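# Park the utility cart inside the yellow bay

## Task

Get the utility cart into the yellow bay so that each of its four wheels rests fully within the taped outline and none touches the tape. Whatever load the cart carries must remain on it, with no part overhanging the cart's edges. The robot must not topple or be left leaning, or the task fails. The final state must hold by itself; a cart or load that stays put only because the robot is holding it does not count.

## Robot and tools

ROBOT. A Rainbow Robotics RB-Y1: a base with two drive wheels and two rear casters, two arms with grippers, a head, and a torso whose lower part (the leg) folds at ankle, knee and hip. The base measures 0.66 m by 0.58 m, and its front edge sits 0.10 m ahead of the drive axle. It can drive straight and turn in place but cannot move sideways. A bent leg may poke out past the front edge.

FRAMES. The base frame has its origin on the floor midway between the drive wheels, with x forward, y left and z up. The chest, left_hand and right_hand readings are given in this frame. Each hand point lies between its finger pads. The fingers point along the hand's -z axis and close along its x axis. Reported hand positions may be off, especially at long reach. The odometry frame is the base frame as it was at the start. base_odometry counts wheel turns only, so any slip is counted as travel. Heading is positive to the left and runs from -3.142 to 3.142.

execute_actions. Arguments: "actions", a list holding zero or one action, and optionally "cameras", a list drawn from head_camera, left_wrist_camera, right_wrist_camera or "all". Leaving it out, null or ["all"] returns every camera; [] returns none. An empty actions list just reports state and images. An action may contain:
- "base": exactly one key. translate_m is a relative drive in metres from the current spot, -3 to 3, with forward positive. rotate_rad is a relative in-place turn in radians, -3.2 to 3.2, with left (counter-clockwise seen from above) positive. A base move that would need more than 8.667 s at its top speed is refused.
- "joints": a single dictionary, keyed by joint name, of absolute targets covering torso, both arms and head. Angles are in rad and grippers in metres of opening. Ranges: torso_squat_rad 0 to 1.2 (larger lowers a level chest); torso_shift_rad -0.3 to 0.6 (positive moves the hips forward); torso_pitch_rad -0.2 to 1.4 (positive leans forward); torso_yaw_rad -1.5 to 1.5 (positive left). For each arm, prefix left_ or right_: shoulder_pitch_rad -2.356 to 2.356 (0 hangs down; negative swings forward and up); shoulder_roll_rad 0 to 3.141 on the left and -3.141 to 0 on the right (away from the body lifts the arm out sideways); shoulder_yaw_rad -2.094 to 2.094; elbow_rad -2.617 to 0.01 (0 straight; negative bends); forearm_roll_rad -3.141 to 3.141; wrist_pitch_rad -1.57 to 1.919 (negative tips the hand forward); hand_roll_rad -2.705 to 2.705; gripper_m 0 to 0.1. Yaw and roll signs are the same for both arms (positive means left or counter-clockwise). head_pan_rad runs -0.523 to 0.523 relative to the chest (positive left); head_tilt_rad runs -0.35 to 1.57 (positive looks down). Joints count as done within ±0.02, and grippers within ±0.004.
- "speeds": lowers the cap for this action only, translate_m 0.05 to 0.4 m/s and rotate_rad 0.1 to 1.509 rad/s. The defaults are the top values.
- "min_time_s": 0.1 to 8, the shortest duration allowed for each arm and head motion.
Torso combinations must also hold: squat+shift <= 1.52; squat-shift+pitch <= 1.57; shift+0.5 pitch-0.4 squat <= 0.7; shift+0.3 pitch-0.5 squat <= 0.39. Otherwise the commanded torso joints stop partway and report off_target. Any unknown key or out-of-range number rejects the whole call, and nothing moves. Joints or base that you omit may keep pushing toward earlier targets.

wait: "seconds" from 0 to 10. It sends no new command, and the robot keeps holding. It returns state and images.

zoom_image: "camera" and "region" [x0, y0, x1, y1] in pixels of that camera's most recent full image, at most 504x504. The head image is 896x504, and the wrist images are 644x364.

finished_scene: "scene" (integer). It ends the scene permanently, once the robot has held its last command.

RESULTS. base_status and joint_status report how each motion ended. done: reached the target (for the base, the wheels turned the commanded amount, even with slip). off_target: came to rest short and may still push. time_out, contact_stop, stopped_with_arm and limit_stop_at_<name>: the motion stopped and now holds where it is. A contact_stop or time_out on one member halts its whole group (the torso, or all joints of one arm). limit_stop_at_own_body means a guard stopped the move just before the arm met the robot's own body. "joint command not followed", plus a cause line, means the arm-collision check withheld that arm's targets; gripper targets still run. Those targets may be retried later. on_its_own lists what the call did not command, and "held at" gives a held target, not the actual position. After any stop, first back off the arms and then the torso, each in a separate action. If both hands hold one object and the torso stops at once with nothing in the way, resend every arm joint at its current reading, then resend the torso. If a later call in a reply reports a stop, the remaining moving calls in that reply are skipped.

GRIPPING. To hold something, command an opening at least 0.005 m narrower than the item. off_target is then normal.

AVOID. The base does not stop on contact and may push or spin against furniture. When the leg meets furniture, the robot can slide backward without odometry showing it. Never let the arms strike or press on each other, grippers included. The collision check skips the hands and palms. Each arm is rated for 3 kg, and heavy weight far in front of the drive wheels can tip the robot forward. Joint torque at its load limit (shoulders 61.6, elbows 31.6, wrist joints 22 N m) freezes the robot for 10 s. A motor at 80 °C brakes its arm, and a warning starts at 65 °C. Avoid drops, slams and hard shoves. A loose object may occasionally be nudged by outside forces.

CAMERAS. The calibration gives K, distortion and T_world_to_cam relative to the base frame, with small per-scene errors that grow for wrist cameras at long reach.

Each tool is called after ">>>" as name(argument=value, ...) on one line, values as JSON.

## Session

>>> execute_actions(actions=[])

Scene clock: 0.00 s.
base_odometry: x=+0.000 y=+0.000 heading=+0.000 (m, m, rad; odometry frame)
base_status: not commanded
joint_positions: torso_squat_rad=+0.350 torso_shift_rad=-0.001 torso_pitch_rad=-0.001 torso_yaw_rad=+0.000 left_shoulder_pitch_rad=+0.018 left_shoulder_roll_rad=+0.014 left_shoulder_yaw_rad=-0.047 left_elbow_rad=-0.120 left_forearm_roll_rad=+0.042 left_wrist_pitch_rad=+0.011 left_hand_roll_rad=+0.029 left_gripper_m=+0.099 right_shoulder_pitch_rad=-0.019 right_shoulder_roll_rad=-0.054 right_shoulder_yaw_rad=-0.018 right_elbow_rad=-0.230 right_forearm_roll_rad=+0.014 right_wrist_pitch_rad=-0.012 right_hand_roll_rad=-0.028 right_gripper_m=+0.101 head_pan_rad=+0.001 head_tilt_rad=+0.400
joint_status: not commanded
chest: x=-0.2288 y=+0.0007 z=+1.2475 quat_wxyz=(+1.000, +0.000, +0.000, +0.000) (m; base frame)
left_hand: x=-0.1857 y=+0.2288 z=+0.5635 quat_wxyz=(+0.999, +0.004, -0.046, +0.015) (m; base frame)
right_hand: x=-0.1005 y=-0.2618 z=+0.5749 quat_wxyz=(+0.991, -0.027, -0.130, -0.010) (m; base frame)
pictures: head_camera, left_wrist_camera, right_wrist_camera
Images, in order (width x height): head_camera 896x504, left_wrist_camera 644x364, right_wrist_camera 644x364.

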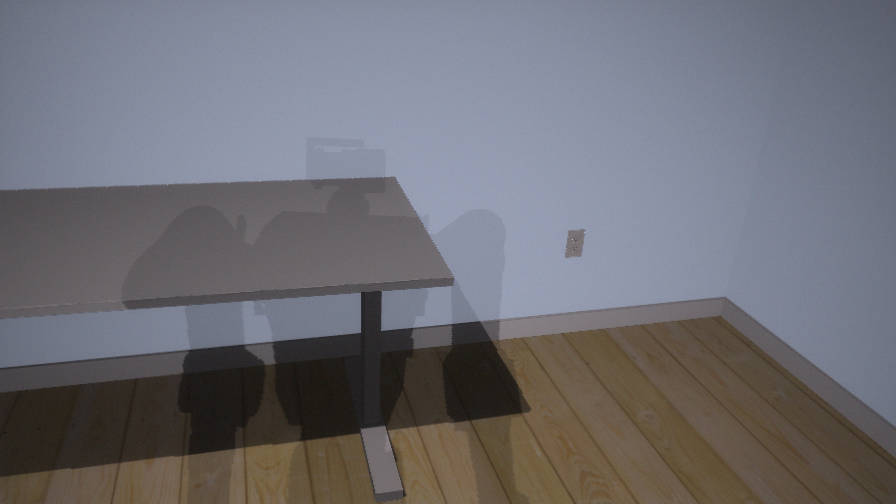

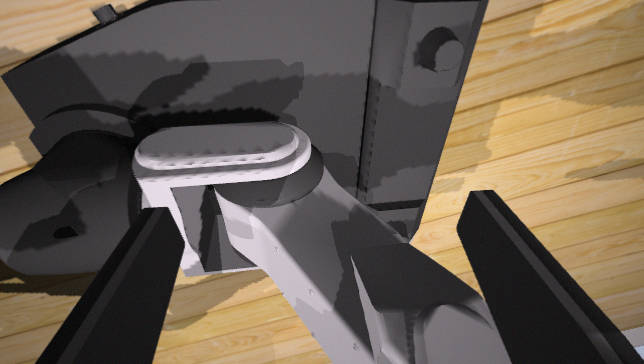

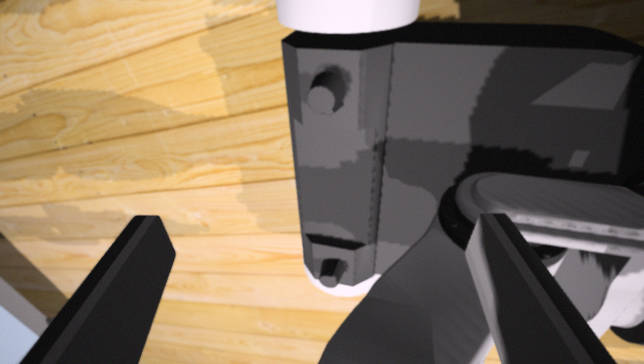

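>>> execute_actions(actions=[{"joints":{"torso_yaw_rad":1.0,"head_pan_rad":0.5,"head_tilt_rad":0.5}}], cameras=["head_camera"])

>>> execute_actions(actions=[{"joints":{"torso_yaw_rad":1.5,"head_pan_rad":0.52,"head_tilt_rad":0.5}}], cameras=["head_camera"])

Scene clock: 10.40 s.
base_odometry: x=+0.000 y=+0.000 heading=+0.000 (m, m, rad; odometry frame)
base_status: not commanded
joint_positions: torso_squat_rad=+0.350 torso_shift_rad=-0.001 torso_pitch_rad=-0.001 torso_yaw_rad=+1.000 left_shoulder_pitch_rad=+0.018 left_shoulder_roll_rad=+0.014 left_shoulder_yaw_rad=-0.047 left_elbow_rad=-0.120 left_forearm_roll_rad=+0.042 left_wrist_pitch_rad=+0.011 left_hand_roll_rad=+0.029 left_gripper_m=+0.099 right_shoulder_pitch_rad=-0.019 right_shoulder_roll_rad=-0.054 right_shoulder_yaw_rad=-0.018 right_elbow_rad=-0.230 right_forearm_roll_rad=+0.014 right_wrist_pitch_rad=-0.012 right_hand_roll_rad=-0.028 right_gripper_m=+0.101 head_pan_rad=+0.500 head_tilt_rad=+0.500
joint_status: all done
chest: x=-0.2288 y=+0.0007 z=+1.2475 quat_wxyz=(+0.878, +0.000, +0.000, +0.479) (m; base frame)
left_hand: x=-0.3977 y=+0.1597 z=+0.5634 quat_wxyz=(+0.870, +0.025, -0.038, +0.492) (m; base frame)
right_hand: x=+0.0612 y=-0.0336 z=+0.5749 quat_wxyz=(+0.875, +0.039, -0.127, +0.466) (m; base frame)
pictures: head_camera
camera_calibration (this result's frames):
head_camera: T_world_to_cam=[[0.997068, -0.0612273, 0.0458988, 0.146805], [0.00677588, -0.526819, -0.84995, 1.30491], [0.0762205, 0.847769, -0.52486, 0.703351], [0, 0, 0, 1]] pos_world=[-0.208827, 0.100159, 1.47153]
Images, in order (width x height): head_camera 896x504.

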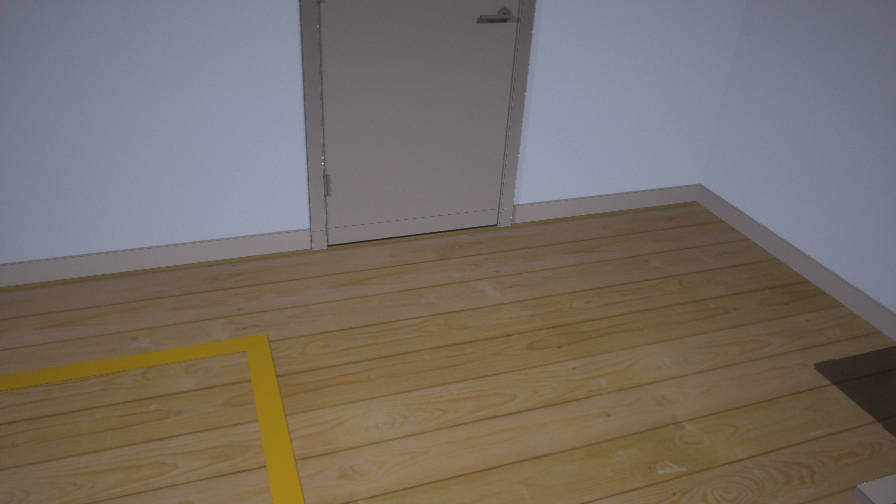

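Scene clock: 11.20 s.
base_odometry: x=+0.000 y=+0.000 heading=+0.000 (m, m, rad; odometry frame)
base_status: not commanded
joint_positions: torso_squat_rad=+0.350 torso_shift_rad=-0.001 torso_pitch_rad=-0.001 torso_yaw_rad=+1.095 left_shoulder_pitch_rad=+0.019 left_shoulder_roll_rad=+0.014 left_shoulder_yaw_rad=-0.047 left_elbow_rad=-0.120 left_forearm_roll_rad=+0.042 left_wrist_pitch_rad=+0.011 left_hand_roll_rad=+0.029 left_gripper_m=+0.099 right_shoulder_pitch_rad=-0.019 right_shoulder_roll_rad=-0.054 right_shoulder_yaw_rad=-0.018 right_elbow_rad=-0.230 right_forearm_roll_rad=+0.014 right_wrist_pitch_rad=-0.012 right_hand_roll_rad=-0.028 right_gripper_m=+0.101 head_pan_rad=+0.520 head_tilt_rad=+0.500
joint_status: torso_yaw_rad limit_stop_at_own_body (moved +0.095 of +0.500); the others done
on_its_own: torso_yaw_rad is held at +1.095, not at your +1.500, since a limit_stop_at_own_body
chest: x=-0.2288 y=+0.0007 z=+1.2475 quat_wxyz=(+0.854, +0.000, +0.000, +0.520) (m; base frame)
left_hand: x=-0.4121 y=+0.1428 z=+0.5634 quat_wxyz=(+0.845, +0.027, -0.037, +0.532) (m; base frame)
right_hand: x=+0.0632 y=-0.0058 z=+0.5749 quat_wxyz=(+0.851, +0.045, -0.125, +0.507) (m; base frame)
pictures: head_camera
camera_calibration (this result's frames):
head_camera: T_world_to_cam=[[0.997519, 0.0534478, 0.0458169, 0.146546], [0.0670405, -0.522632, -0.849918, 1.31852], [-0.0214809, 0.850881, -0.524919, 0.681241], [0, 0, 0, 1]] pos_world=[-0.219943, 0.101617, 1.47152]
Images, in order (width x height): head_camera 896x504.

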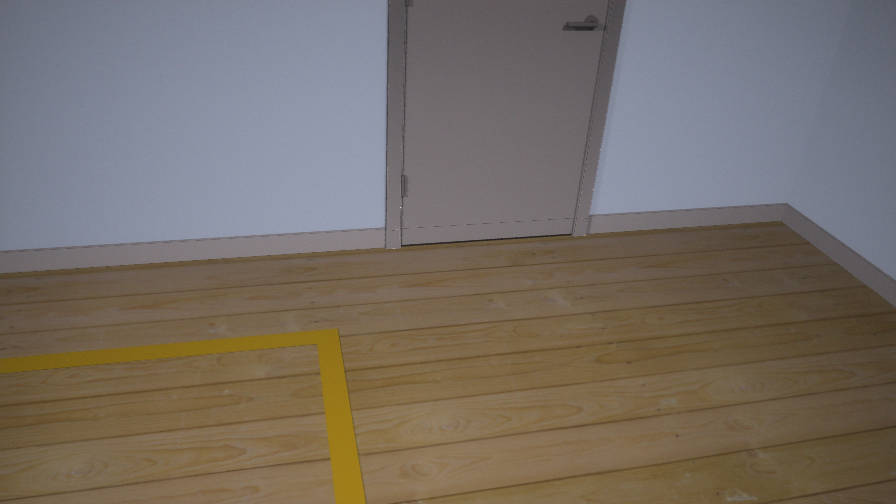

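>>> execute_actions(actions=[{"base":{"rotate_rad":1.0},"joints":{"torso_yaw_rad":1.0}}], cameras=["head_camera"])

Scene clock: 33.77 s.
base_odometry: x=+0.000 y=+0.000 heading=+1.000 (m, m, rad; odometry frame)
base_status: done
joint_positions: torso_squat_rad=+0.350 torso_shift_rad=-0.001 torso_pitch_rad=-0.001 torso_yaw_rad=+1.000 left_shoulder_pitch_rad=+0.018 left_shoulder_roll_rad=+0.014 left_shoulder_yaw_rad=-0.047 left_elbow_rad=-0.120 left_forearm_roll_rad=+0.042 left_wrist_pitch_rad=+0.011 left_hand_roll_rad=+0.029 left_gripper_m=+0.099 right_shoulder_pitch_rad=-0.019 right_shoulder_roll_rad=-0.054 right_shoulder_yaw_rad=-0.018 right_elbow_rad=-0.230 right_forearm_roll_rad=+0.014 right_wrist_pitch_rad=-0.012 right_hand_roll_rad=-0.028 right_gripper_m=+0.101 head_pan_rad=+0.520 head_tilt_rad=+0.500
joint_status: all done
chest: x=-0.2288 y=+0.0007 z=+1.2475 quat_wxyz=(+0.878, +0.000, +0.000, +0.479) (m; base frame)
left_hand: x=-0.3976 y=+0.1598 z=+0.5634 quat_wxyz=(+0.870, +0.025, -0.038, +0.492) (m; base frame)
right_hand: x=+0.0612 y=-0.0336 z=+0.5749 quat_wxyz=(+0.875, +0.039, -0.127, +0.466) (m; base frame)
pictures: head_camera
camera_calibration (this result's frames):
head_camera: T_world_to_cam=[[0.998094, -0.0412552, 0.0458853, 0.146661], [0.017308, -0.526595, -0.84994, 1.30718], [0.0592274, 0.849115, -0.524877, 0.699656], [0, 0, 0, 1]] pos_world=[-0.210445, 0.100314, 1.47153]
Images, in order (width x height): head_camera 896x504.

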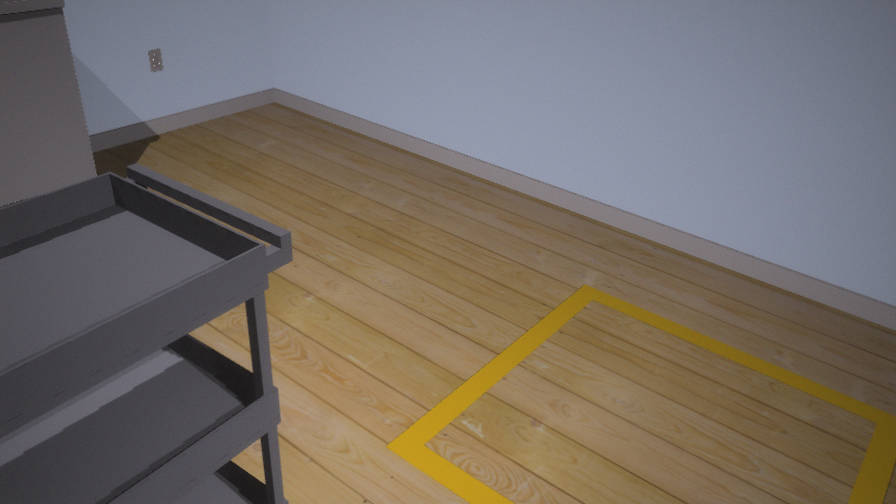

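>>> execute_actions(actions=[{"base":{"rotate_rad":1.7},"joints":{"torso_yaw_rad":0.0,"head_pan_rad":0.3,"head_tilt_rad":0.65}}], cameras=["head_camera"])

Scene clock: 44.63 s.
base_odometry: x=+0.000 y=+0.000 heading=+2.699 (m, m, rad; odometry frame)
base_status: done
joint_positions: torso_squat_rad=+0.350 torso_shift_rad=-0.001 torso_pitch_rad=-0.001 torso_yaw_rad=+0.000 left_shoulder_pitch_rad=+0.018 left_shoulder_roll_rad=+0.014 left_shoulder_yaw_rad=-0.047 left_elbow_rad=-0.120 left_forearm_roll_rad=+0.042 left_wrist_pitch_rad=+0.011 left_hand_roll_rad=+0.029 left_gripper_m=+0.099 right_shoulder_pitch_rad=-0.019 right_shoulder_roll_rad=-0.054 right_shoulder_yaw_rad=-0.018 right_elbow_rad=-0.230 right_forearm_roll_rad=+0.014 right_wrist_pitch_rad=-0.012 right_hand_roll_rad=-0.028 right_gripper_m=+0.101 head_pan_rad=+0.300 head_tilt_rad=+0.650
joint_status: all done
chest: x=-0.2288 y=+0.0007 z=+1.2475 quat_wxyz=(+1.000, +0.000, +0.000, +0.000) (m; base frame)
left_hand: x=-0.1857 y=+0.2288 z=+0.5635 quat_wxyz=(+0.999, +0.004, -0.046, +0.015) (m; base frame)
right_hand: x=-0.1006 y=-0.2618 z=+0.5749 quat_wxyz=(+0.991, -0.027, -0.130, -0.010) (m; base frame)
pictures: head_camera
camera_calibration (this result's frames):
head_camera: T_world_to_cam=[[0.310616, -0.949504, 0.0442603, -0.00330765], [-0.60351, -0.232975, -0.76256, 1.04205], [0.734366, 0.210152, -0.645401, 1.02953], [0, 0, 0, 1]] pos_world=[-0.126134, 0.0232744, 1.45923]
Images, in order (width x height): head_camera 896x504.

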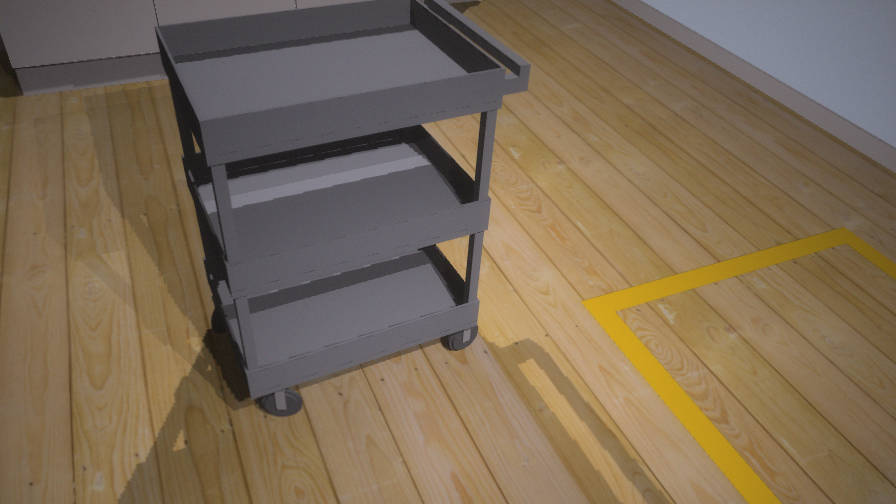

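>>> zoom_image(camera="head_camera", region=[180, 250, 540, 440])

>>> zoom_image(camera="head_camera", region=[140, 0, 560, 200])

Region (180, 250, 540, 440) of head_camera's 896x504 image, scaled by 1.400, with more detail than that image has; it fills the top 266 rows of this view, and the rest is white.

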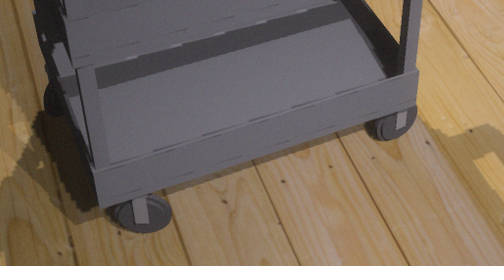

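Region (140, 0, 560, 200) of head_camera's 896x504 image, scaled by 1.200, with more detail than that image has; it fills the top 240 rows of this view, and the rest is white.

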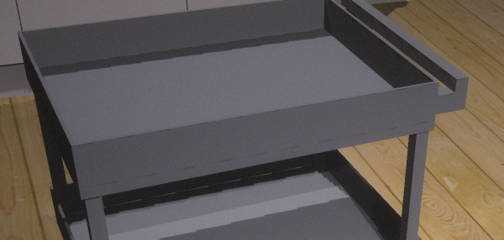

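>>> execute_actions(actions=[{"base":{"rotate_rad":0.49},"joints":{"torso_pitch_rad":0.35,"head_pan_rad":-0.1,"head_tilt_rad":0.5,"right_shoulder_pitch_rad":-1.0,"right_elbow_rad":-1.25,"right_wrist_pitch_rad":1.9,"right_shoulder_roll_rad":-0.1,"left_shoulder_pitch_rad":-0.4,"left_elbow_rad":-0.3}}], cameras=["head_camera"])

Scene clock: 162.50 s.
base_odometry: x=+0.000 y=+0.000 heading=-3.094 (m, m, rad; odometry frame)
base_status: done
joint_positions: torso_squat_rad=+0.350 torso_shift_rad=-0.001 torso_pitch_rad=+0.350 torso_yaw_rad=+0.000 left_shoulder_pitch_rad=-0.400 left_shoulder_roll_rad=+0.014 left_shoulder_yaw_rad=-0.047 left_elbow_rad=-0.300 left_forearm_roll_rad=+0.042 left_wrist_pitch_rad=+0.011 left_hand_roll_rad=+0.029 left_gripper_m=+0.099 right_shoulder_pitch_rad=-1.000 right_shoulder_roll_rad=-0.100 right_shoulder_yaw_rad=-0.018 right_elbow_rad=-1.250 right_forearm_roll_rad=+0.014 right_wrist_pitch_rad=+1.900 right_hand_roll_rad=-0.028 right_gripper_m=+0.101 head_pan_rad=-0.100 head_tilt_rad=+0.500
joint_status: all done
chest: x=-0.1225 y=+0.0007 z=+1.2287 quat_wxyz=(+0.985, +0.000, +0.174, +0.000) (m; base frame)
left_hand: x=+0.0654 y=+0.1862 z=+0.5574 quat_wxyz=(+0.986, -0.023, -0.156, -0.054) (m; base frame)
right_hand: x=+0.3271 y=-0.1586 z=+0.9063 quat_wxyz=(+0.992, -0.066, +0.017, +0.110) (m; base frame)
pictures: head_camera
camera_calibration (this result's frames):
head_camera: T_world_to_cam=[[-0.0692663, -0.994831, 0.0742508, -0.110451], [-0.785845, 0.00856281, -0.618364, 0.908077], [0.614532, -0.101181, -0.782376, 1.06648], [0, 0, 0, 1]] pos_world=[0.0505718, -0.00974746, 1.40411]
Images, in order (width x height): head_camera 896x504.

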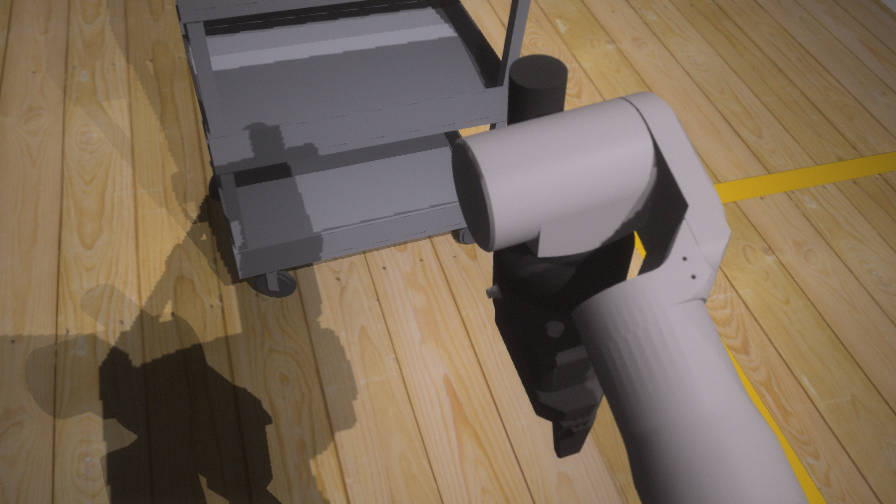

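>>> execute_actions(actions=[{"base":{"translate_m":0.72},"joints":{"torso_squat_rad":0.1,"head_tilt_rad":0.6}}], cameras=["head_camera","right_wrist_camera"])

Scene clock: 179.20 s.
base_odometry: x=-0.719 y=-0.035 heading=-3.094 (m, m, rad; odometry frame)
base_status: done
joint_positions: torso_squat_rad=+0.100 torso_shift_rad=-0.001 torso_pitch_rad=+0.350 torso_yaw_rad=+0.000 left_shoulder_pitch_rad=-0.400 left_shoulder_roll_rad=+0.014 left_shoulder_yaw_rad=-0.047 left_elbow_rad=-0.300 left_forearm_roll_rad=+0.042 left_wrist_pitch_rad=+0.011 left_hand_roll_rad=+0.029 left_gripper_m=+0.099 right_shoulder_pitch_rad=-1.000 right_shoulder_roll_rad=-0.100 right_shoulder_yaw_rad=-0.018 right_elbow_rad=-1.250 right_forearm_roll_rad=+0.014 right_wrist_pitch_rad=+1.900 right_hand_roll_rad=-0.028 right_gripper_m=+0.101 head_pan_rad=-0.100 head_tilt_rad=+0.600
joint_status: all done
chest: x=-0.1225 y=+0.0007 z=+1.2677 quat_wxyz=(+0.985, +0.000, +0.174, +0.000) (m; base frame)
left_hand: x=+0.0653 y=+0.1862 z=+0.5963 quat_wxyz=(+0.986, -0.023, -0.156, -0.054) (m; base frame)
right_hand: x=+0.3270 y=-0.1586 z=+0.9451 quat_wxyz=(+0.992, -0.066, +0.017, +0.110) (m; base frame)
pictures: head_camera, right_wrist_camera
camera_calibration (this result's frames):
head_camera: T_world_to_cam=[[-0.0654644, -0.99528, 0.0716384, -0.109396], [-0.843446, 0.0168289, -0.53695, 0.812391], [0.53321, -0.0955743, -0.840567, 1.17843], [0, 0, 0, 1]] pos_world=[0.049694, -0.00992376, 1.4346]
right_wrist_camera: T_world_to_cam=[[-0.978589, -0.203219, 0.0326475, 0.2556], [-0.154004, 0.828172, 0.538901, -0.295171], [-0.136553, 0.522335, -0.841736, 1.01296], [0, 0, 0, 1]] pos_world=[0.342993, -0.232712, 1.00337]
Images, in order (width x height): head_camera 896x504, right_wrist_camera 644x364.

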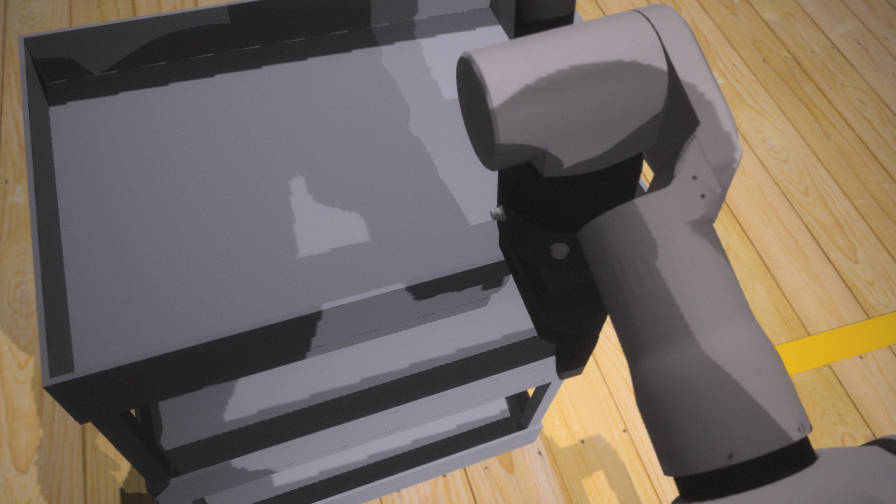

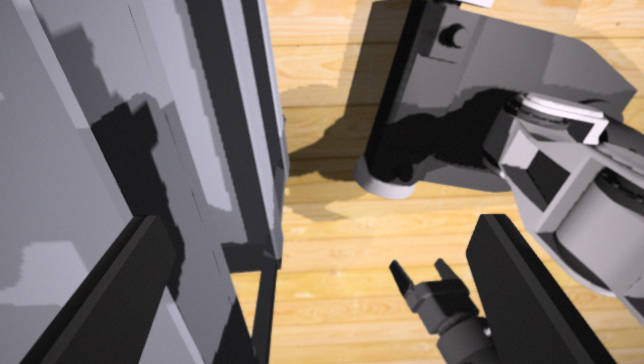

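>>> execute_actions(actions=[{"base":{"translate_m":0.10}}], cameras=["right_wrist_camera"])

>>> execute_actions(actions=[{"joints":{"torso_squat_rad":0.5}}], cameras=["head_camera","right_wrist_camera"])

Scene clock: 199.63 s.
base_odometry: x=-0.819 y=-0.039 heading=-3.093 (m, m, rad; odometry frame)
base_status: done
joint_positions: torso_squat_rad=+0.100 torso_shift_rad=-0.001 torso_pitch_rad=+0.350 torso_yaw_rad=+0.000 left_shoulder_pitch_rad=-0.400 left_shoulder_roll_rad=+0.014 left_shoulder_yaw_rad=-0.047 left_elbow_rad=-0.300 left_forearm_roll_rad=+0.042 left_wrist_pitch_rad=+0.011 left_hand_roll_rad=+0.029 left_gripper_m=+0.099 right_shoulder_pitch_rad=-1.000 right_shoulder_roll_rad=-0.100 right_shoulder_yaw_rad=-0.018 right_elbow_rad=-1.250 right_forearm_roll_rad=+0.014 right_wrist_pitch_rad=+1.900 right_hand_roll_rad=-0.028 right_gripper_m=+0.101 head_pan_rad=-0.100 head_tilt_rad=+0.600
joint_status: not commanded
chest: x=-0.1225 y=+0.0007 z=+1.2677 quat_wxyz=(+0.985, +0.000, +0.174, +0.000) (m; base frame)
left_hand: x=+0.0653 y=+0.1862 z=+0.5963 quat_wxyz=(+0.986, -0.023, -0.156, -0.054) (m; base frame)
right_hand: x=+0.3270 y=-0.1586 z=+0.9451 quat_wxyz=(+0.992, -0.066, +0.017, +0.110) (m; base frame)
pictures: right_wrist_camera
camera_calibration (this result's frames):
right_wrist_camera: T_world_to_cam=[[-0.978592, -0.203206, 0.0326478, 0.255612], [-0.153995, 0.828184, 0.538885, -0.295145], [-0.136543, 0.522321, -0.841746, 1.01298], [0, 0, 0, 1]] pos_world=[0.343003, -0.232723, 1.00338]
Images, in order (width x height): right_wrist_camera 644x364.

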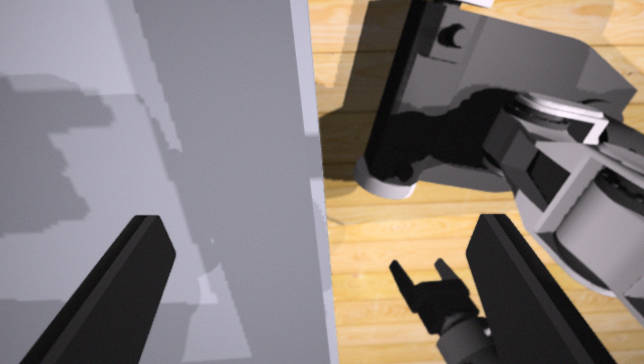

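Scene clock: 201.77 s.
base_odometry: x=-0.819 y=-0.039 heading=-3.093 (m, m, rad; odometry frame)
base_status: not commanded
joint_positions: torso_squat_rad=+0.500 torso_shift_rad=-0.001 torso_pitch_rad=+0.350 torso_yaw_rad=+0.000 left_shoulder_pitch_rad=-0.400 left_shoulder_roll_rad=+0.014 left_shoulder_yaw_rad=-0.047 left_elbow_rad=-0.300 left_forearm_roll_rad=+0.042 left_wrist_pitch_rad=+0.011 left_hand_roll_rad=+0.029 left_gripper_m=+0.099 right_shoulder_pitch_rad=-1.000 right_shoulder_roll_rad=-0.100 right_shoulder_yaw_rad=-0.018 right_elbow_rad=-1.250 right_forearm_roll_rad=+0.014 right_wrist_pitch_rad=+1.900 right_hand_roll_rad=-0.028 right_gripper_m=+0.101 head_pan_rad=-0.100 head_tilt_rad=+0.600
joint_status: all done
chest: x=-0.1225 y=+0.0007 z=+1.1855 quat_wxyz=(+0.985, +0.000, +0.174, +0.000) (m; base frame)
left_hand: x=+0.0655 y=+0.1862 z=+0.5142 quat_wxyz=(+0.986, -0.023, -0.156, -0.054) (m; base frame)
right_hand: x=+0.3270 y=-0.1587 z=+0.8631 quat_wxyz=(+0.992, -0.066, +0.017, +0.110) (m; base frame)
pictures: head_camera, right_wrist_camera
camera_calibration (this result's frames):
head_camera: T_world_to_cam=[[-0.0654809, -0.99528, 0.0716227, -0.103556], [-0.843323, 0.0168292, -0.537144, 0.768503], [0.533403, -0.0955737, -0.840444, 1.10926], [0, 0, 0, 1]] pos_world=[0.0496338, -0.00998449, 1.35248]
right_wrist_camera: T_world_to_cam=[[-0.978599, -0.203206, 0.0324135, 0.25853], [-0.154124, 0.828184, 0.538848, -0.250797], [-0.136341, 0.522321, -0.841779, 0.943911], [0, 0, 0, 1]] pos_world=[0.343037, -0.232784, 0.921326]
Images, in order (width x height): head_camera 896x504, right_wrist_camera 644x364.

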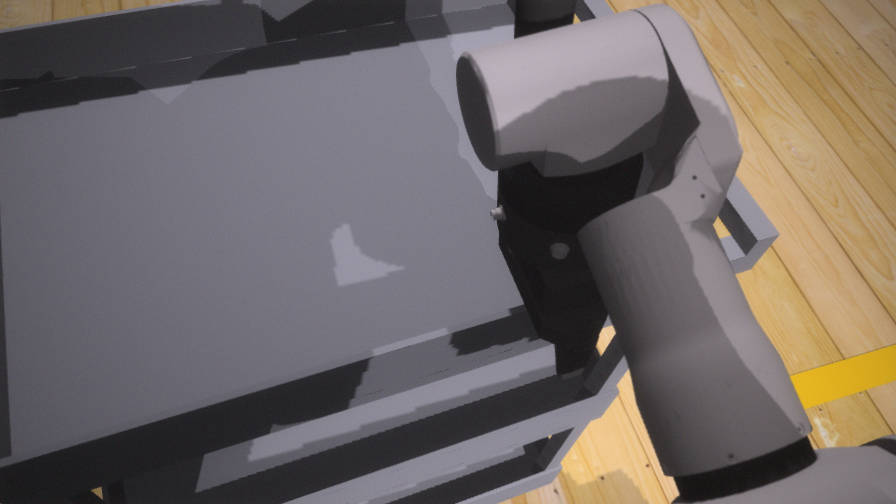

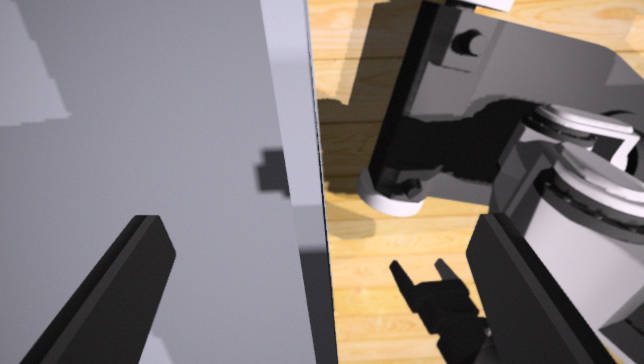

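>>> execute_actions(actions=[{"joints":{"torso_squat_rad":0.63}}], cameras=[])

>>> execute_actions(actions=[{"base":{"translate_m":-0.21},"speeds":{"translate_m":0.08}}], cameras=["head_camera","right_wrist_camera"])

Scene clock: 211.07 s.
base_odometry: x=-0.819 y=-0.039 heading=-3.093 (m, m, rad; odometry frame)
base_status: not commanded
joint_positions: torso_squat_rad=+0.591 torso_shift_rad=-0.002 torso_pitch_rad=+0.346 torso_yaw_rad=+0.000 left_shoulder_pitch_rad=-0.400 left_shoulder_roll_rad=+0.014 left_shoulder_yaw_rad=-0.047 left_elbow_rad=-0.300 left_forearm_roll_rad=+0.042 left_wrist_pitch_rad=+0.011 left_hand_roll_rad=+0.029 left_gripper_m=+0.099 right_shoulder_pitch_rad=-1.003 right_shoulder_roll_rad=-0.100 right_shoulder_yaw_rad=-0.018 right_elbow_rad=-1.252 right_forearm_roll_rad=+0.014 right_wrist_pitch_rad=+1.900 right_hand_roll_rad=-0.028 right_gripper_m=+0.101 head_pan_rad=-0.100 head_tilt_rad=+0.600
joint_status: torso_squat_rad contact_stop (moved +0.091 of +0.130)
on_its_own: torso_squat_rad is held at +0.591, not at your +0.630, since a contact_stop
chest: x=-0.1243 y=+0.0007 z=+1.1529 quat_wxyz=(+0.985, +0.000, +0.172, +0.000) (m; base frame)
left_hand: x=+0.0661 y=+0.1861 z=+0.4822 quat_wxyz=(+0.986, -0.023, -0.158, -0.054) (m; base frame)
right_hand: x=+0.3281 y=-0.1582 z=+0.8341 quat_wxyz=(+0.992, -0.066, +0.012, +0.110) (m; base frame)
pictures: none
No camera images: the call's "cameras" was empty. Leave "cameras" out to get every camera's image.

not run: a stop came earlier in this reply.

>>> execute_actions(actions=[{"joints":{"torso_squat_rad":0.55,"torso_pitch_rad":0.35}}], cameras=[])

>>> execute_actions(actions=[{"base":{"translate_m":-0.21},"speeds":{"translate_m":0.08}}], cameras=["head_camera","right_wrist_camera"])

Scene clock: 219.80 s.
base_odometry: x=-0.819 y=-0.039 heading=-3.093 (m, m, rad; odometry frame)
base_status: not commanded
joint_positions: torso_squat_rad=+0.550 torso_shift_rad=-0.002 torso_pitch_rad=+0.350 torso_yaw_rad=+0.000 left_shoulder_pitch_rad=-0.400 left_shoulder_roll_rad=+0.014 left_shoulder_yaw_rad=-0.047 left_elbow_rad=-0.300 left_forearm_roll_rad=+0.042 left_wrist_pitch_rad=+0.011 left_hand_roll_rad=+0.029 left_gripper_m=+0.099 right_shoulder_pitch_rad=-1.000 right_shoulder_roll_rad=-0.100 right_shoulder_yaw_rad=-0.018 right_elbow_rad=-1.250 right_forearm_roll_rad=+0.014 right_wrist_pitch_rad=+1.900 right_hand_roll_rad=-0.028 right_gripper_m=+0.101 head_pan_rad=-0.100 head_tilt_rad=+0.600
joint_status: all done
chest: x=-0.1229 y=+0.0007 z=+1.1679 quat_wxyz=(+0.985, +0.000, +0.174, +0.000) (m; base frame)
left_hand: x=+0.0649 y=+0.1861 z=+0.4965 quat_wxyz=(+0.986, -0.023, -0.156, -0.054) (m; base frame)
right_hand: x=+0.3268 y=-0.1589 z=+0.8456 quat_wxyz=(+0.992, -0.066, +0.017, +0.110) (m; base frame)
pictures: none
No camera images: the call's "cameras" was empty. Leave "cameras" out to get every camera's image.

Scene clock: 222.93 s.
base_odometry: x=-0.610 y=-0.029 heading=-3.093 (m, m, rad; odometry frame)
base_status: done
joint_positions: torso_squat_rad=+0.550 torso_shift_rad=-0.002 torso_pitch_rad=+0.350 torso_yaw_rad=+0.000 left_shoulder_pitch_rad=-0.400 left_shoulder_roll_rad=+0.014 left_shoulder_yaw_rad=-0.047 left_elbow_rad=-0.300 left_forearm_roll_rad=+0.042 left_wrist_pitch_rad=+0.011 left_hand_roll_rad=+0.029 left_gripper_m=+0.099 right_shoulder_pitch_rad=-1.000 right_shoulder_roll_rad=-0.100 right_shoulder_yaw_rad=-0.018 right_elbow_rad=-1.250 right_forearm_roll_rad=+0.014 right_wrist_pitch_rad=+1.900 right_hand_roll_rad=-0.028 right_gripper_m=+0.101 head_pan_rad=-0.100 head_tilt_rad=+0.600
joint_status: not commanded
chest: x=-0.1230 y=+0.0007 z=+1.1679 quat_wxyz=(+0.985, +0.000, +0.174, +0.000) (m; base frame)
left_hand: x=+0.0648 y=+0.1862 z=+0.4966 quat_wxyz=(+0.986, -0.023, -0.156, -0.054) (m; base frame)
right_hand: x=+0.3267 y=-0.1587 z=+0.8456 quat_wxyz=(+0.992, -0.066, +0.017, +0.110) (m; base frame)
pictures: head_camera, right_wrist_camera
camera_calibration (this result's frames):
head_camera: T_world_to_cam=[[-0.0654884, -0.99527, 0.0717495, -0.102414], [-0.843358, 0.0167734, -0.537091, 0.758615], [0.533347, -0.0956837, -0.840467, 1.09477], [0, 0, 0, 1]] pos_world=[0.0491855, -0.00990236, 1.33491]
right_wrist_camera: T_world_to_cam=[[-0.978646, -0.203025, 0.0321397, 0.259011], [-0.154134, 0.828259, 0.53873, -0.241267], [-0.135995, 0.522272, -0.841865, 0.929159], [0, 0, 0, 1]] pos_world=[0.342654, -0.232856, 0.90388]
Images, in order (width x height): head_camera 896x504, right_wrist_camera 644x364.

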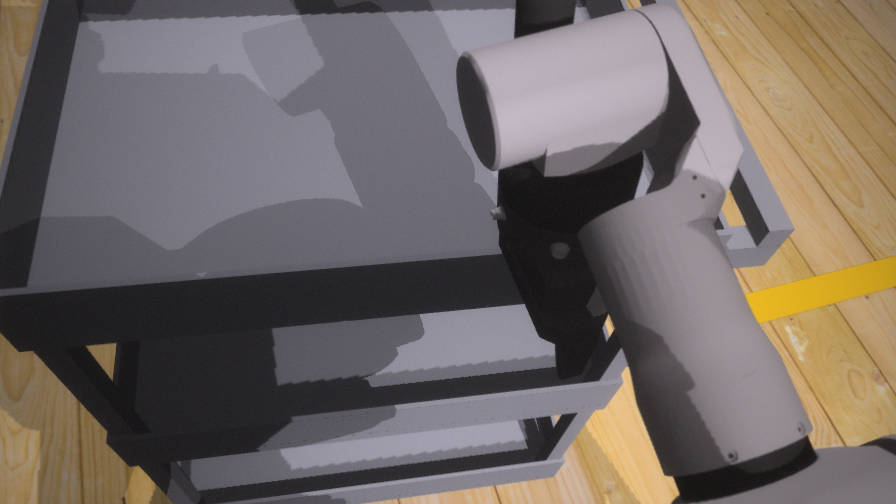

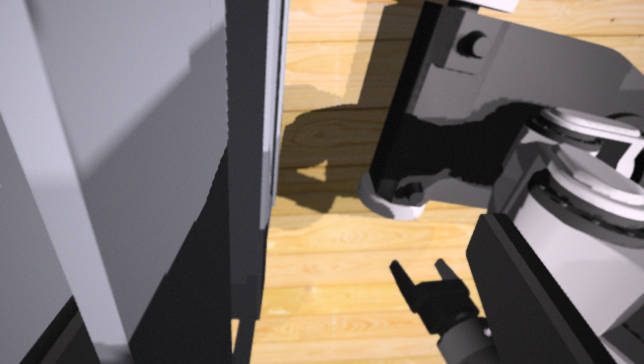

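>>> execute_actions(actions=[{"base":{"translate_m":-0.15},"speeds":{"translate_m":0.08},"joints":{"head_pan_rad":0.15}}], cameras=["head_camera"])

Scene clock: 241.07 s.
base_odometry: x=-0.460 y=-0.022 heading=-3.092 (m, m, rad; odometry frame)
base_status: done
joint_positions: torso_squat_rad=+0.550 torso_shift_rad=-0.002 torso_pitch_rad=+0.350 torso_yaw_rad=+0.000 left_shoulder_pitch_rad=-0.400 left_shoulder_roll_rad=+0.014 left_shoulder_yaw_rad=-0.047 left_elbow_rad=-0.300 left_forearm_roll_rad=+0.042 left_wrist_pitch_rad=+0.011 left_hand_roll_rad=+0.029 left_gripper_m=+0.099 right_shoulder_pitch_rad=-1.000 right_shoulder_roll_rad=-0.100 right_shoulder_yaw_rad=-0.018 right_elbow_rad=-1.250 right_forearm_roll_rad=+0.014 right_wrist_pitch_rad=+1.900 right_hand_roll_rad=-0.028 right_gripper_m=+0.101 head_pan_rad=+0.150 head_tilt_rad=+0.600
joint_status: all done
chest: x=-0.1230 y=+0.0007 z=+1.1679 quat_wxyz=(+0.985, +0.000, +0.174, +0.000) (m; base frame)
left_hand: x=+0.0649 y=+0.1862 z=+0.4966 quat_wxyz=(+0.986, -0.023, -0.156, -0.054) (m; base frame)
right_hand: x=+0.3267 y=-0.1587 z=+0.8456 quat_wxyz=(+0.992, -0.066, +0.016, +0.110) (m; base frame)
pictures: head_camera
camera_calibration (this result's frames):
head_camera: T_world_to_cam=[[0.168338, -0.985635, -0.0136476, 0.0205783], [-0.829577, -0.134179, -0.542031, 0.765852], [0.532413, 0.102566, -0.840248, 1.09429], [0, 0, 0, 1]] pos_world=[0.0492561, 0.0108074, 1.33487]
Images, in order (width x height): head_camera 896x504.

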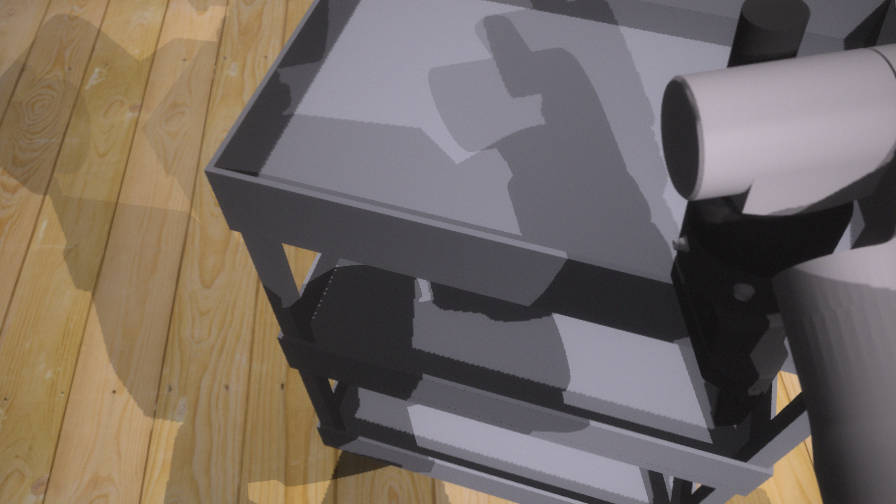

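>>> execute_actions(actions=[{"base":{"translate_m":0.045},"joints":{"left_elbow_rad":-2.0,"left_wrist_pitch_rad":1.9,"left_shoulder_roll_rad":0.1,"left_shoulder_yaw_rad":0.018,"left_forearm_roll_rad":-0.014,"left_hand_roll_rad":0.25,"right_hand_roll_rad":-0.25}}], cameras=[])

>>> execute_actions(actions=[{"joints":{"left_elbow_rad":-1.6,"left_shoulder_pitch_rad":-1.0}}], cameras=["left_wrist_camera","right_wrist_camera"])

Scene clock: 280.90 s.
base_odometry: x=-0.505 y=-0.024 heading=-3.093 (m, m, rad; odometry frame)
base_status: done
joint_positions: torso_squat_rad=+0.550 torso_shift_rad=-0.002 torso_pitch_rad=+0.350 torso_yaw_rad=+0.000 left_shoulder_pitch_rad=-0.400 left_shoulder_roll_rad=+0.100 left_shoulder_yaw_rad=+0.018 left_elbow_rad=-2.000 left_forearm_roll_rad=-0.014 left_wrist_pitch_rad=+1.900 left_hand_roll_rad=+0.250 left_gripper_m=+0.099 right_shoulder_pitch_rad=-1.000 right_shoulder_roll_rad=-0.100 right_shoulder_yaw_rad=-0.018 right_elbow_rad=-1.250 right_forearm_roll_rad=+0.014 right_wrist_pitch_rad=+1.900 right_hand_roll_rad=-0.250 right_gripper_m=+0.101 head_pan_rad=+0.150 head_tilt_rad=+0.600
joint_status: all done
chest: x=-0.1229 y=+0.0007 z=+1.1679 quat_wxyz=(+0.985, +0.000, +0.174, +0.000) (m; base frame)
left_hand: x=+0.2187 y=+0.2201 z=+0.8264 quat_wxyz=(+0.995, +0.032, -0.072, +0.068) (m; base frame)
right_hand: x=+0.3267 y=-0.1588 z=+0.8455 quat_wxyz=(+0.998, -0.068, +0.009, -0.001) (m; base frame)
pictures: none
No camera images: the call's "cameras" was empty. Leave "cameras" out to get every camera's image.

Scene clock: 282.73 s.
base_odometry: x=-0.505 y=-0.024 heading=-3.093 (m, m, rad; odometry frame)
base_status: not commanded
joint_positions: torso_squat_rad=+0.550 torso_shift_rad=-0.002 torso_pitch_rad=+0.350 torso_yaw_rad=+0.000 left_shoulder_pitch_rad=-1.000 left_shoulder_roll_rad=+0.100 left_shoulder_yaw_rad=+0.018 left_elbow_rad=-1.600 left_forearm_roll_rad=-0.014 left_wrist_pitch_rad=+1.900 left_hand_roll_rad=+0.250 left_gripper_m=+0.099 right_shoulder_pitch_rad=-1.000 right_shoulder_roll_rad=-0.100 right_shoulder_yaw_rad=-0.018 right_elbow_rad=-1.250 right_forearm_roll_rad=+0.014 right_wrist_pitch_rad=+1.900 right_hand_roll_rad=-0.250 right_gripper_m=+0.101 head_pan_rad=+0.150 head_tilt_rad=+0.600
joint_status: all done
chest: x=-0.1230 y=+0.0006 z=+1.1679 quat_wxyz=(+0.985, +0.000, +0.174, +0.000) (m; base frame)
left_hand: x=+0.3729 y=+0.1367 z=+0.9397 quat_wxyz=(+0.987, +0.023, -0.160, -0.008) (m; base frame)
right_hand: x=+0.3268 y=-0.1589 z=+0.8456 quat_wxyz=(+0.998, -0.068, +0.009, -0.001) (m; base frame)
pictures: left_wrist_camera, right_wrist_camera
camera_calibration (this result's frames):
left_wrist_camera: T_world_to_cam=[[0.93242, -0.0530586, 0.357459, -0.677884], [-0.260247, -0.784883, 0.562344, -0.289816], [0.250726, -0.617369, -0.745649, 0.774215], [0, 0, 0, 1]] pos_world=[0.362533, 0.214537, 0.982585]
right_wrist_camera: T_world_to_cam=[[-0.999881, 0.0151978, 0.00264168, 0.325637], [0.014266, 0.845907, 0.53314, -0.288649], [0.00586795, 0.533114, -0.846023, 0.888154], [0, 0, 0, 1]] pos_world=[0.324504, -0.234266, 0.904428]
Images, in order (width x height): left_wrist_camera 644x364, right_wrist_camera 644x364.

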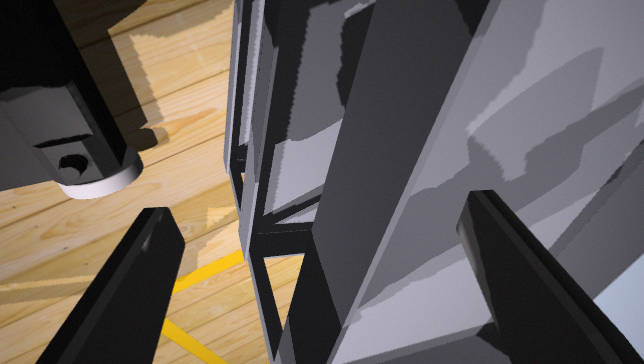

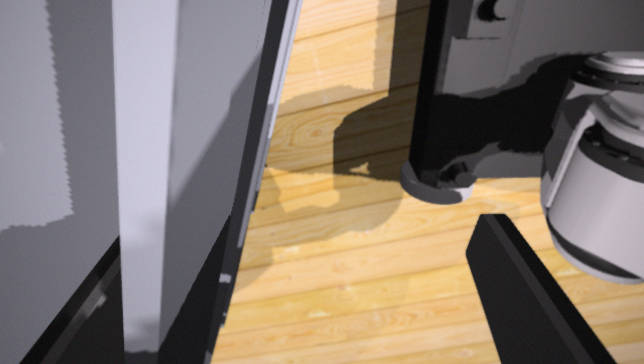

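>>> execute_actions(actions=[{"joints":{"head_pan_rad":0.0,"head_tilt_rad":0.55}}], cameras=["head_camera"])

Scene clock: 289.07 s.
base_odometry: x=-0.505 y=-0.024 heading=-3.093 (m, m, rad; odometry frame)
base_status: not commanded
joint_positions: torso_squat_rad=+0.550 torso_shift_rad=-0.002 torso_pitch_rad=+0.350 torso_yaw_rad=+0.000 left_shoulder_pitch_rad=-1.000 left_shoulder_roll_rad=+0.100 left_shoulder_yaw_rad=+0.018 left_elbow_rad=-1.600 left_forearm_roll_rad=-0.014 left_wrist_pitch_rad=+1.900 left_hand_roll_rad=+0.250 left_gripper_m=+0.099 right_shoulder_pitch_rad=-1.000 right_shoulder_roll_rad=-0.100 right_shoulder_yaw_rad=-0.018 right_elbow_rad=-1.250 right_forearm_roll_rad=+0.014 right_wrist_pitch_rad=+1.900 right_hand_roll_rad=-0.250 right_gripper_m=+0.101 head_pan_rad=+0.000 head_tilt_rad=+0.550
joint_status: all done
chest: x=-0.1230 y=+0.0006 z=+1.1679 quat_wxyz=(+0.985, +0.000, +0.174, +0.000) (m; base frame)
left_hand: x=+0.3729 y=+0.1367 z=+0.9397 quat_wxyz=(+0.987, +0.023, -0.160, -0.008) (m; base frame)
right_hand: x=+0.3268 y=-0.1589 z=+0.8456 quat_wxyz=(+0.998, -0.068, +0.009, -0.001) (m; base frame)
pictures: head_camera
camera_calibration (this result's frames):
head_camera: T_world_to_cam=[[0.0264179, -0.998901, 0.0387246, -0.0548966], [-0.81422, -0.0439756, -0.578888, 0.816031], [0.579955, -0.0162373, -0.814487, 1.06122], [0, 0, 0, 1]] pos_world=[0.0504212, -0.00171941, 1.33887]
Images, in order (width x height): head_camera 896x504.

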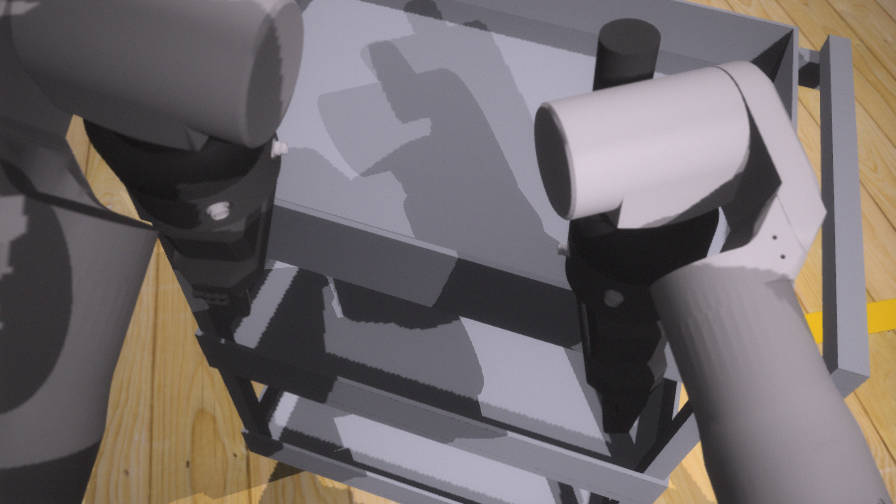

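>>> execute_actions(actions=[{"base":{"translate_m":0.05}}], cameras=[])

>>> execute_actions(actions=[{"base":{"rotate_rad":-0.28},"speeds":{"rotate_rad":0.2}}])

Scene clock: 311.70 s.
base_odometry: x=-0.555 y=-0.027 heading=-3.094 (m, m, rad; odometry frame)
base_status: done
joint_positions: torso_squat_rad=+0.550 torso_shift_rad=-0.002 torso_pitch_rad=+0.350 torso_yaw_rad=+0.000 left_shoulder_pitch_rad=-1.000 left_shoulder_roll_rad=+0.100 left_shoulder_yaw_rad=+0.018 left_elbow_rad=-1.600 left_forearm_roll_rad=-0.014 left_wrist_pitch_rad=+1.900 left_hand_roll_rad=+0.250 left_gripper_m=+0.099 right_shoulder_pitch_rad=-1.000 right_shoulder_roll_rad=-0.100 right_shoulder_yaw_rad=-0.018 right_elbow_rad=-1.250 right_forearm_roll_rad=+0.014 right_wrist_pitch_rad=+1.900 right_hand_roll_rad=-0.250 right_gripper_m=+0.101 head_pan_rad=+0.000 head_tilt_rad=+0.550
joint_status: not commanded
chest: x=-0.1229 y=+0.0006 z=+1.1679 quat_wxyz=(+0.985, +0.000, +0.174, +0.000) (m; base frame)
left_hand: x=+0.3729 y=+0.1367 z=+0.9397 quat_wxyz=(+0.987, +0.023, -0.159, -0.008) (m; base frame)
right_hand: x=+0.3267 y=-0.1589 z=+0.8455 quat_wxyz=(+0.998, -0.068, +0.009, -0.001) (m; base frame)
pictures: none
No camera images: the call's "cameras" was empty. Leave "cameras" out to get every camera's image.

Scene clock: 313.83 s.
base_odometry: x=-0.555 y=-0.027 heading=+2.910 (m, m, rad; odometry frame)
base_status: done
joint_positions: torso_squat_rad=+0.550 torso_shift_rad=-0.002 torso_pitch_rad=+0.350 torso_yaw_rad=+0.000 left_shoulder_pitch_rad=-1.000 left_shoulder_roll_rad=+0.100 left_shoulder_yaw_rad=+0.018 left_elbow_rad=-1.600 left_forearm_roll_rad=-0.014 left_wrist_pitch_rad=+1.900 left_hand_roll_rad=+0.250 left_gripper_m=+0.099 right_shoulder_pitch_rad=-1.000 right_shoulder_roll_rad=-0.100 right_shoulder_yaw_rad=-0.018 right_elbow_rad=-1.250 right_forearm_roll_rad=+0.014 right_wrist_pitch_rad=+1.900 right_hand_roll_rad=-0.250 right_gripper_m=+0.101 head_pan_rad=+0.000 head_tilt_rad=+0.550
joint_status: not commanded
chest: x=-0.1229 y=+0.0006 z=+1.1679 quat_wxyz=(+0.985, +0.000, +0.174, +0.000) (m; base frame)
left_hand: x=+0.3729 y=+0.1367 z=+0.9397 quat_wxyz=(+0.987, +0.023, -0.159, -0.008) (m; base frame)
right_hand: x=+0.3267 y=-0.1589 z=+0.8455 quat_wxyz=(+0.998, -0.068, +0.009, -0.001) (m; base frame)
pictures: head_camera, left_wrist_camera, right_wrist_camera
camera_calibration (this result's frames):
head_camera: T_world_to_cam=[[0.0264009, -0.998901, 0.0387305, -0.0549059], [-0.81423, -0.0439648, -0.578875, 0.81602], [0.579941, -0.0162528, -0.814496, 1.06122], [0, 0, 0, 1]] pos_world=[0.0504308, -0.00172155, 1.33886]
left_wrist_camera: T_world_to_cam=[[0.932431, -0.0530884, 0.357426, -0.677867], [-0.26025, -0.784879, 0.562348, -0.289823], [0.250682, -0.617371, -0.745662, 0.774222], [0, 0, 0, 1]] pos_world=[0.362554, 0.214519, 0.982576]
right_wrist_camera: T_world_to_cam=[[-0.999879, 0.0152912, 0.00295102, 0.325297], [0.0145102, 0.845932, 0.533093, -0.288582], [0.00565524, 0.533071, -0.846052, 0.888179], [0, 0, 0, 1]] pos_world=[0.324422, -0.234316, 0.904326]
Images, in order (width x height): head_camera 896x504, left_wrist_camera 644x364, right_wrist_camera 644x364.

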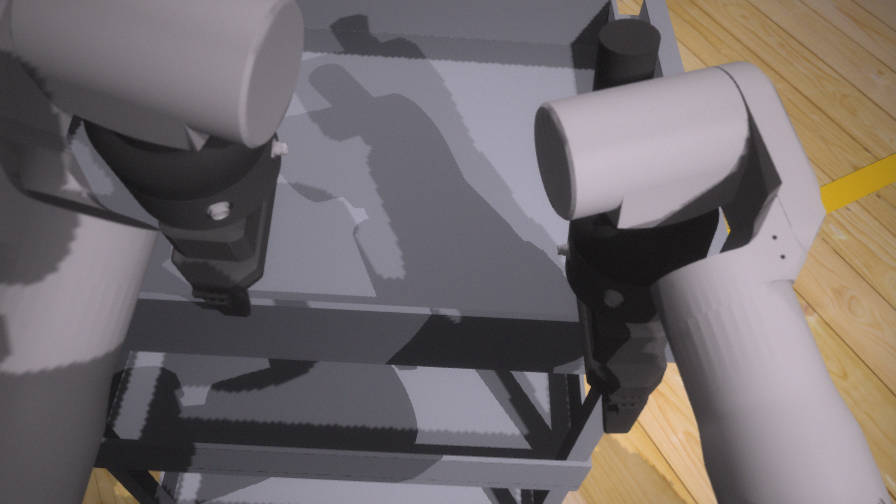

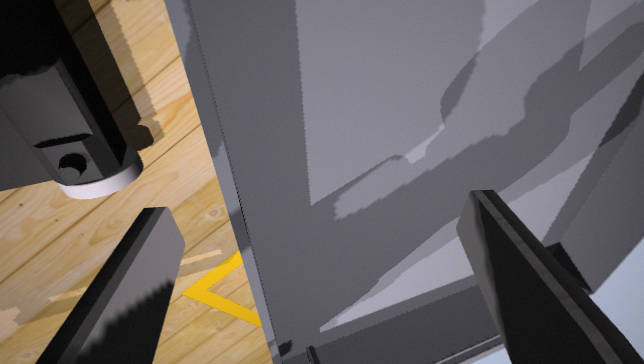

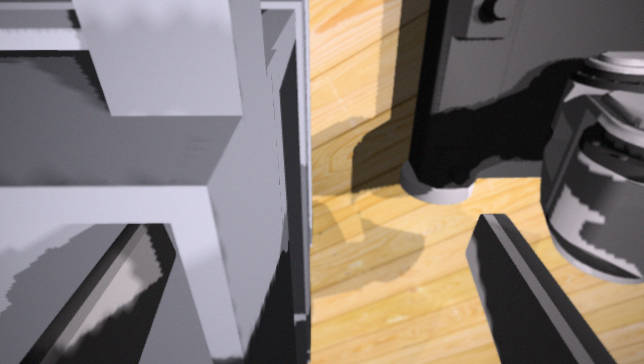

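>>> execute_actions(actions=[{"joints":{"left_elbow_rad":-1.27},"min_time_s":1.2}], cameras=["left_wrist_camera"])

Scene clock: 334.37 s.
base_odometry: x=-0.555 y=-0.027 heading=+2.910 (m, m, rad; odometry frame)
base_status: not commanded
joint_positions: torso_squat_rad=+0.550 torso_shift_rad=-0.002 torso_pitch_rad=+0.350 torso_yaw_rad=+0.000 left_shoulder_pitch_rad=-1.000 left_shoulder_roll_rad=+0.100 left_shoulder_yaw_rad=+0.018 left_elbow_rad=-1.270 left_forearm_roll_rad=-0.014 left_wrist_pitch_rad=+1.900 left_hand_roll_rad=+0.250 left_gripper_m=+0.099 right_shoulder_pitch_rad=-1.000 right_shoulder_roll_rad=-0.100 right_shoulder_yaw_rad=-0.018 right_elbow_rad=-1.250 right_forearm_roll_rad=+0.014 right_wrist_pitch_rad=+1.900 right_hand_roll_rad=-0.250 right_gripper_m=+0.101 head_pan_rad=+0.000 head_tilt_rad=+0.550
joint_status: all done
chest: x=-0.1229 y=+0.0006 z=+1.1679 quat_wxyz=(+0.985, +0.000, +0.174, +0.000) (m; base frame)
left_hand: x=+0.3303 y=+0.1582 z=+0.8504 quat_wxyz=(+0.998, +0.065, -0.001, +0.000) (m; base frame)
right_hand: x=+0.3267 y=-0.1589 z=+0.8455 quat_wxyz=(+0.998, -0.068, +0.009, -0.001) (m; base frame)
pictures: left_wrist_camera
camera_calibration (this result's frames):
left_wrist_camera: T_world_to_cam=[[0.99842, -0.0339194, 0.0448024, -0.364122], [-0.0528731, -0.837064, 0.544544, -0.278879], [0.0190319, -0.546052, -0.837535, 0.874961], [0, 0, 0, 1]] pos_world=[0.332149, 0.231984, 0.900986]
Images, in order (width x height): left_wrist_camera 644x364.

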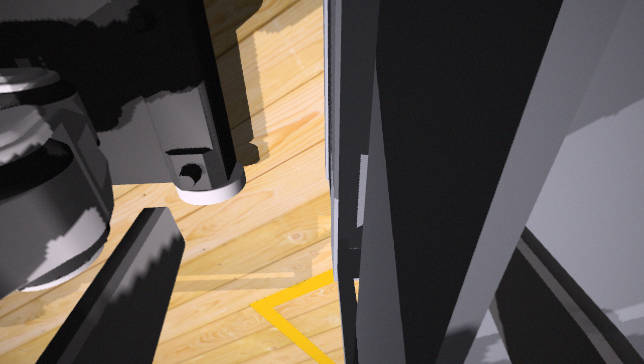

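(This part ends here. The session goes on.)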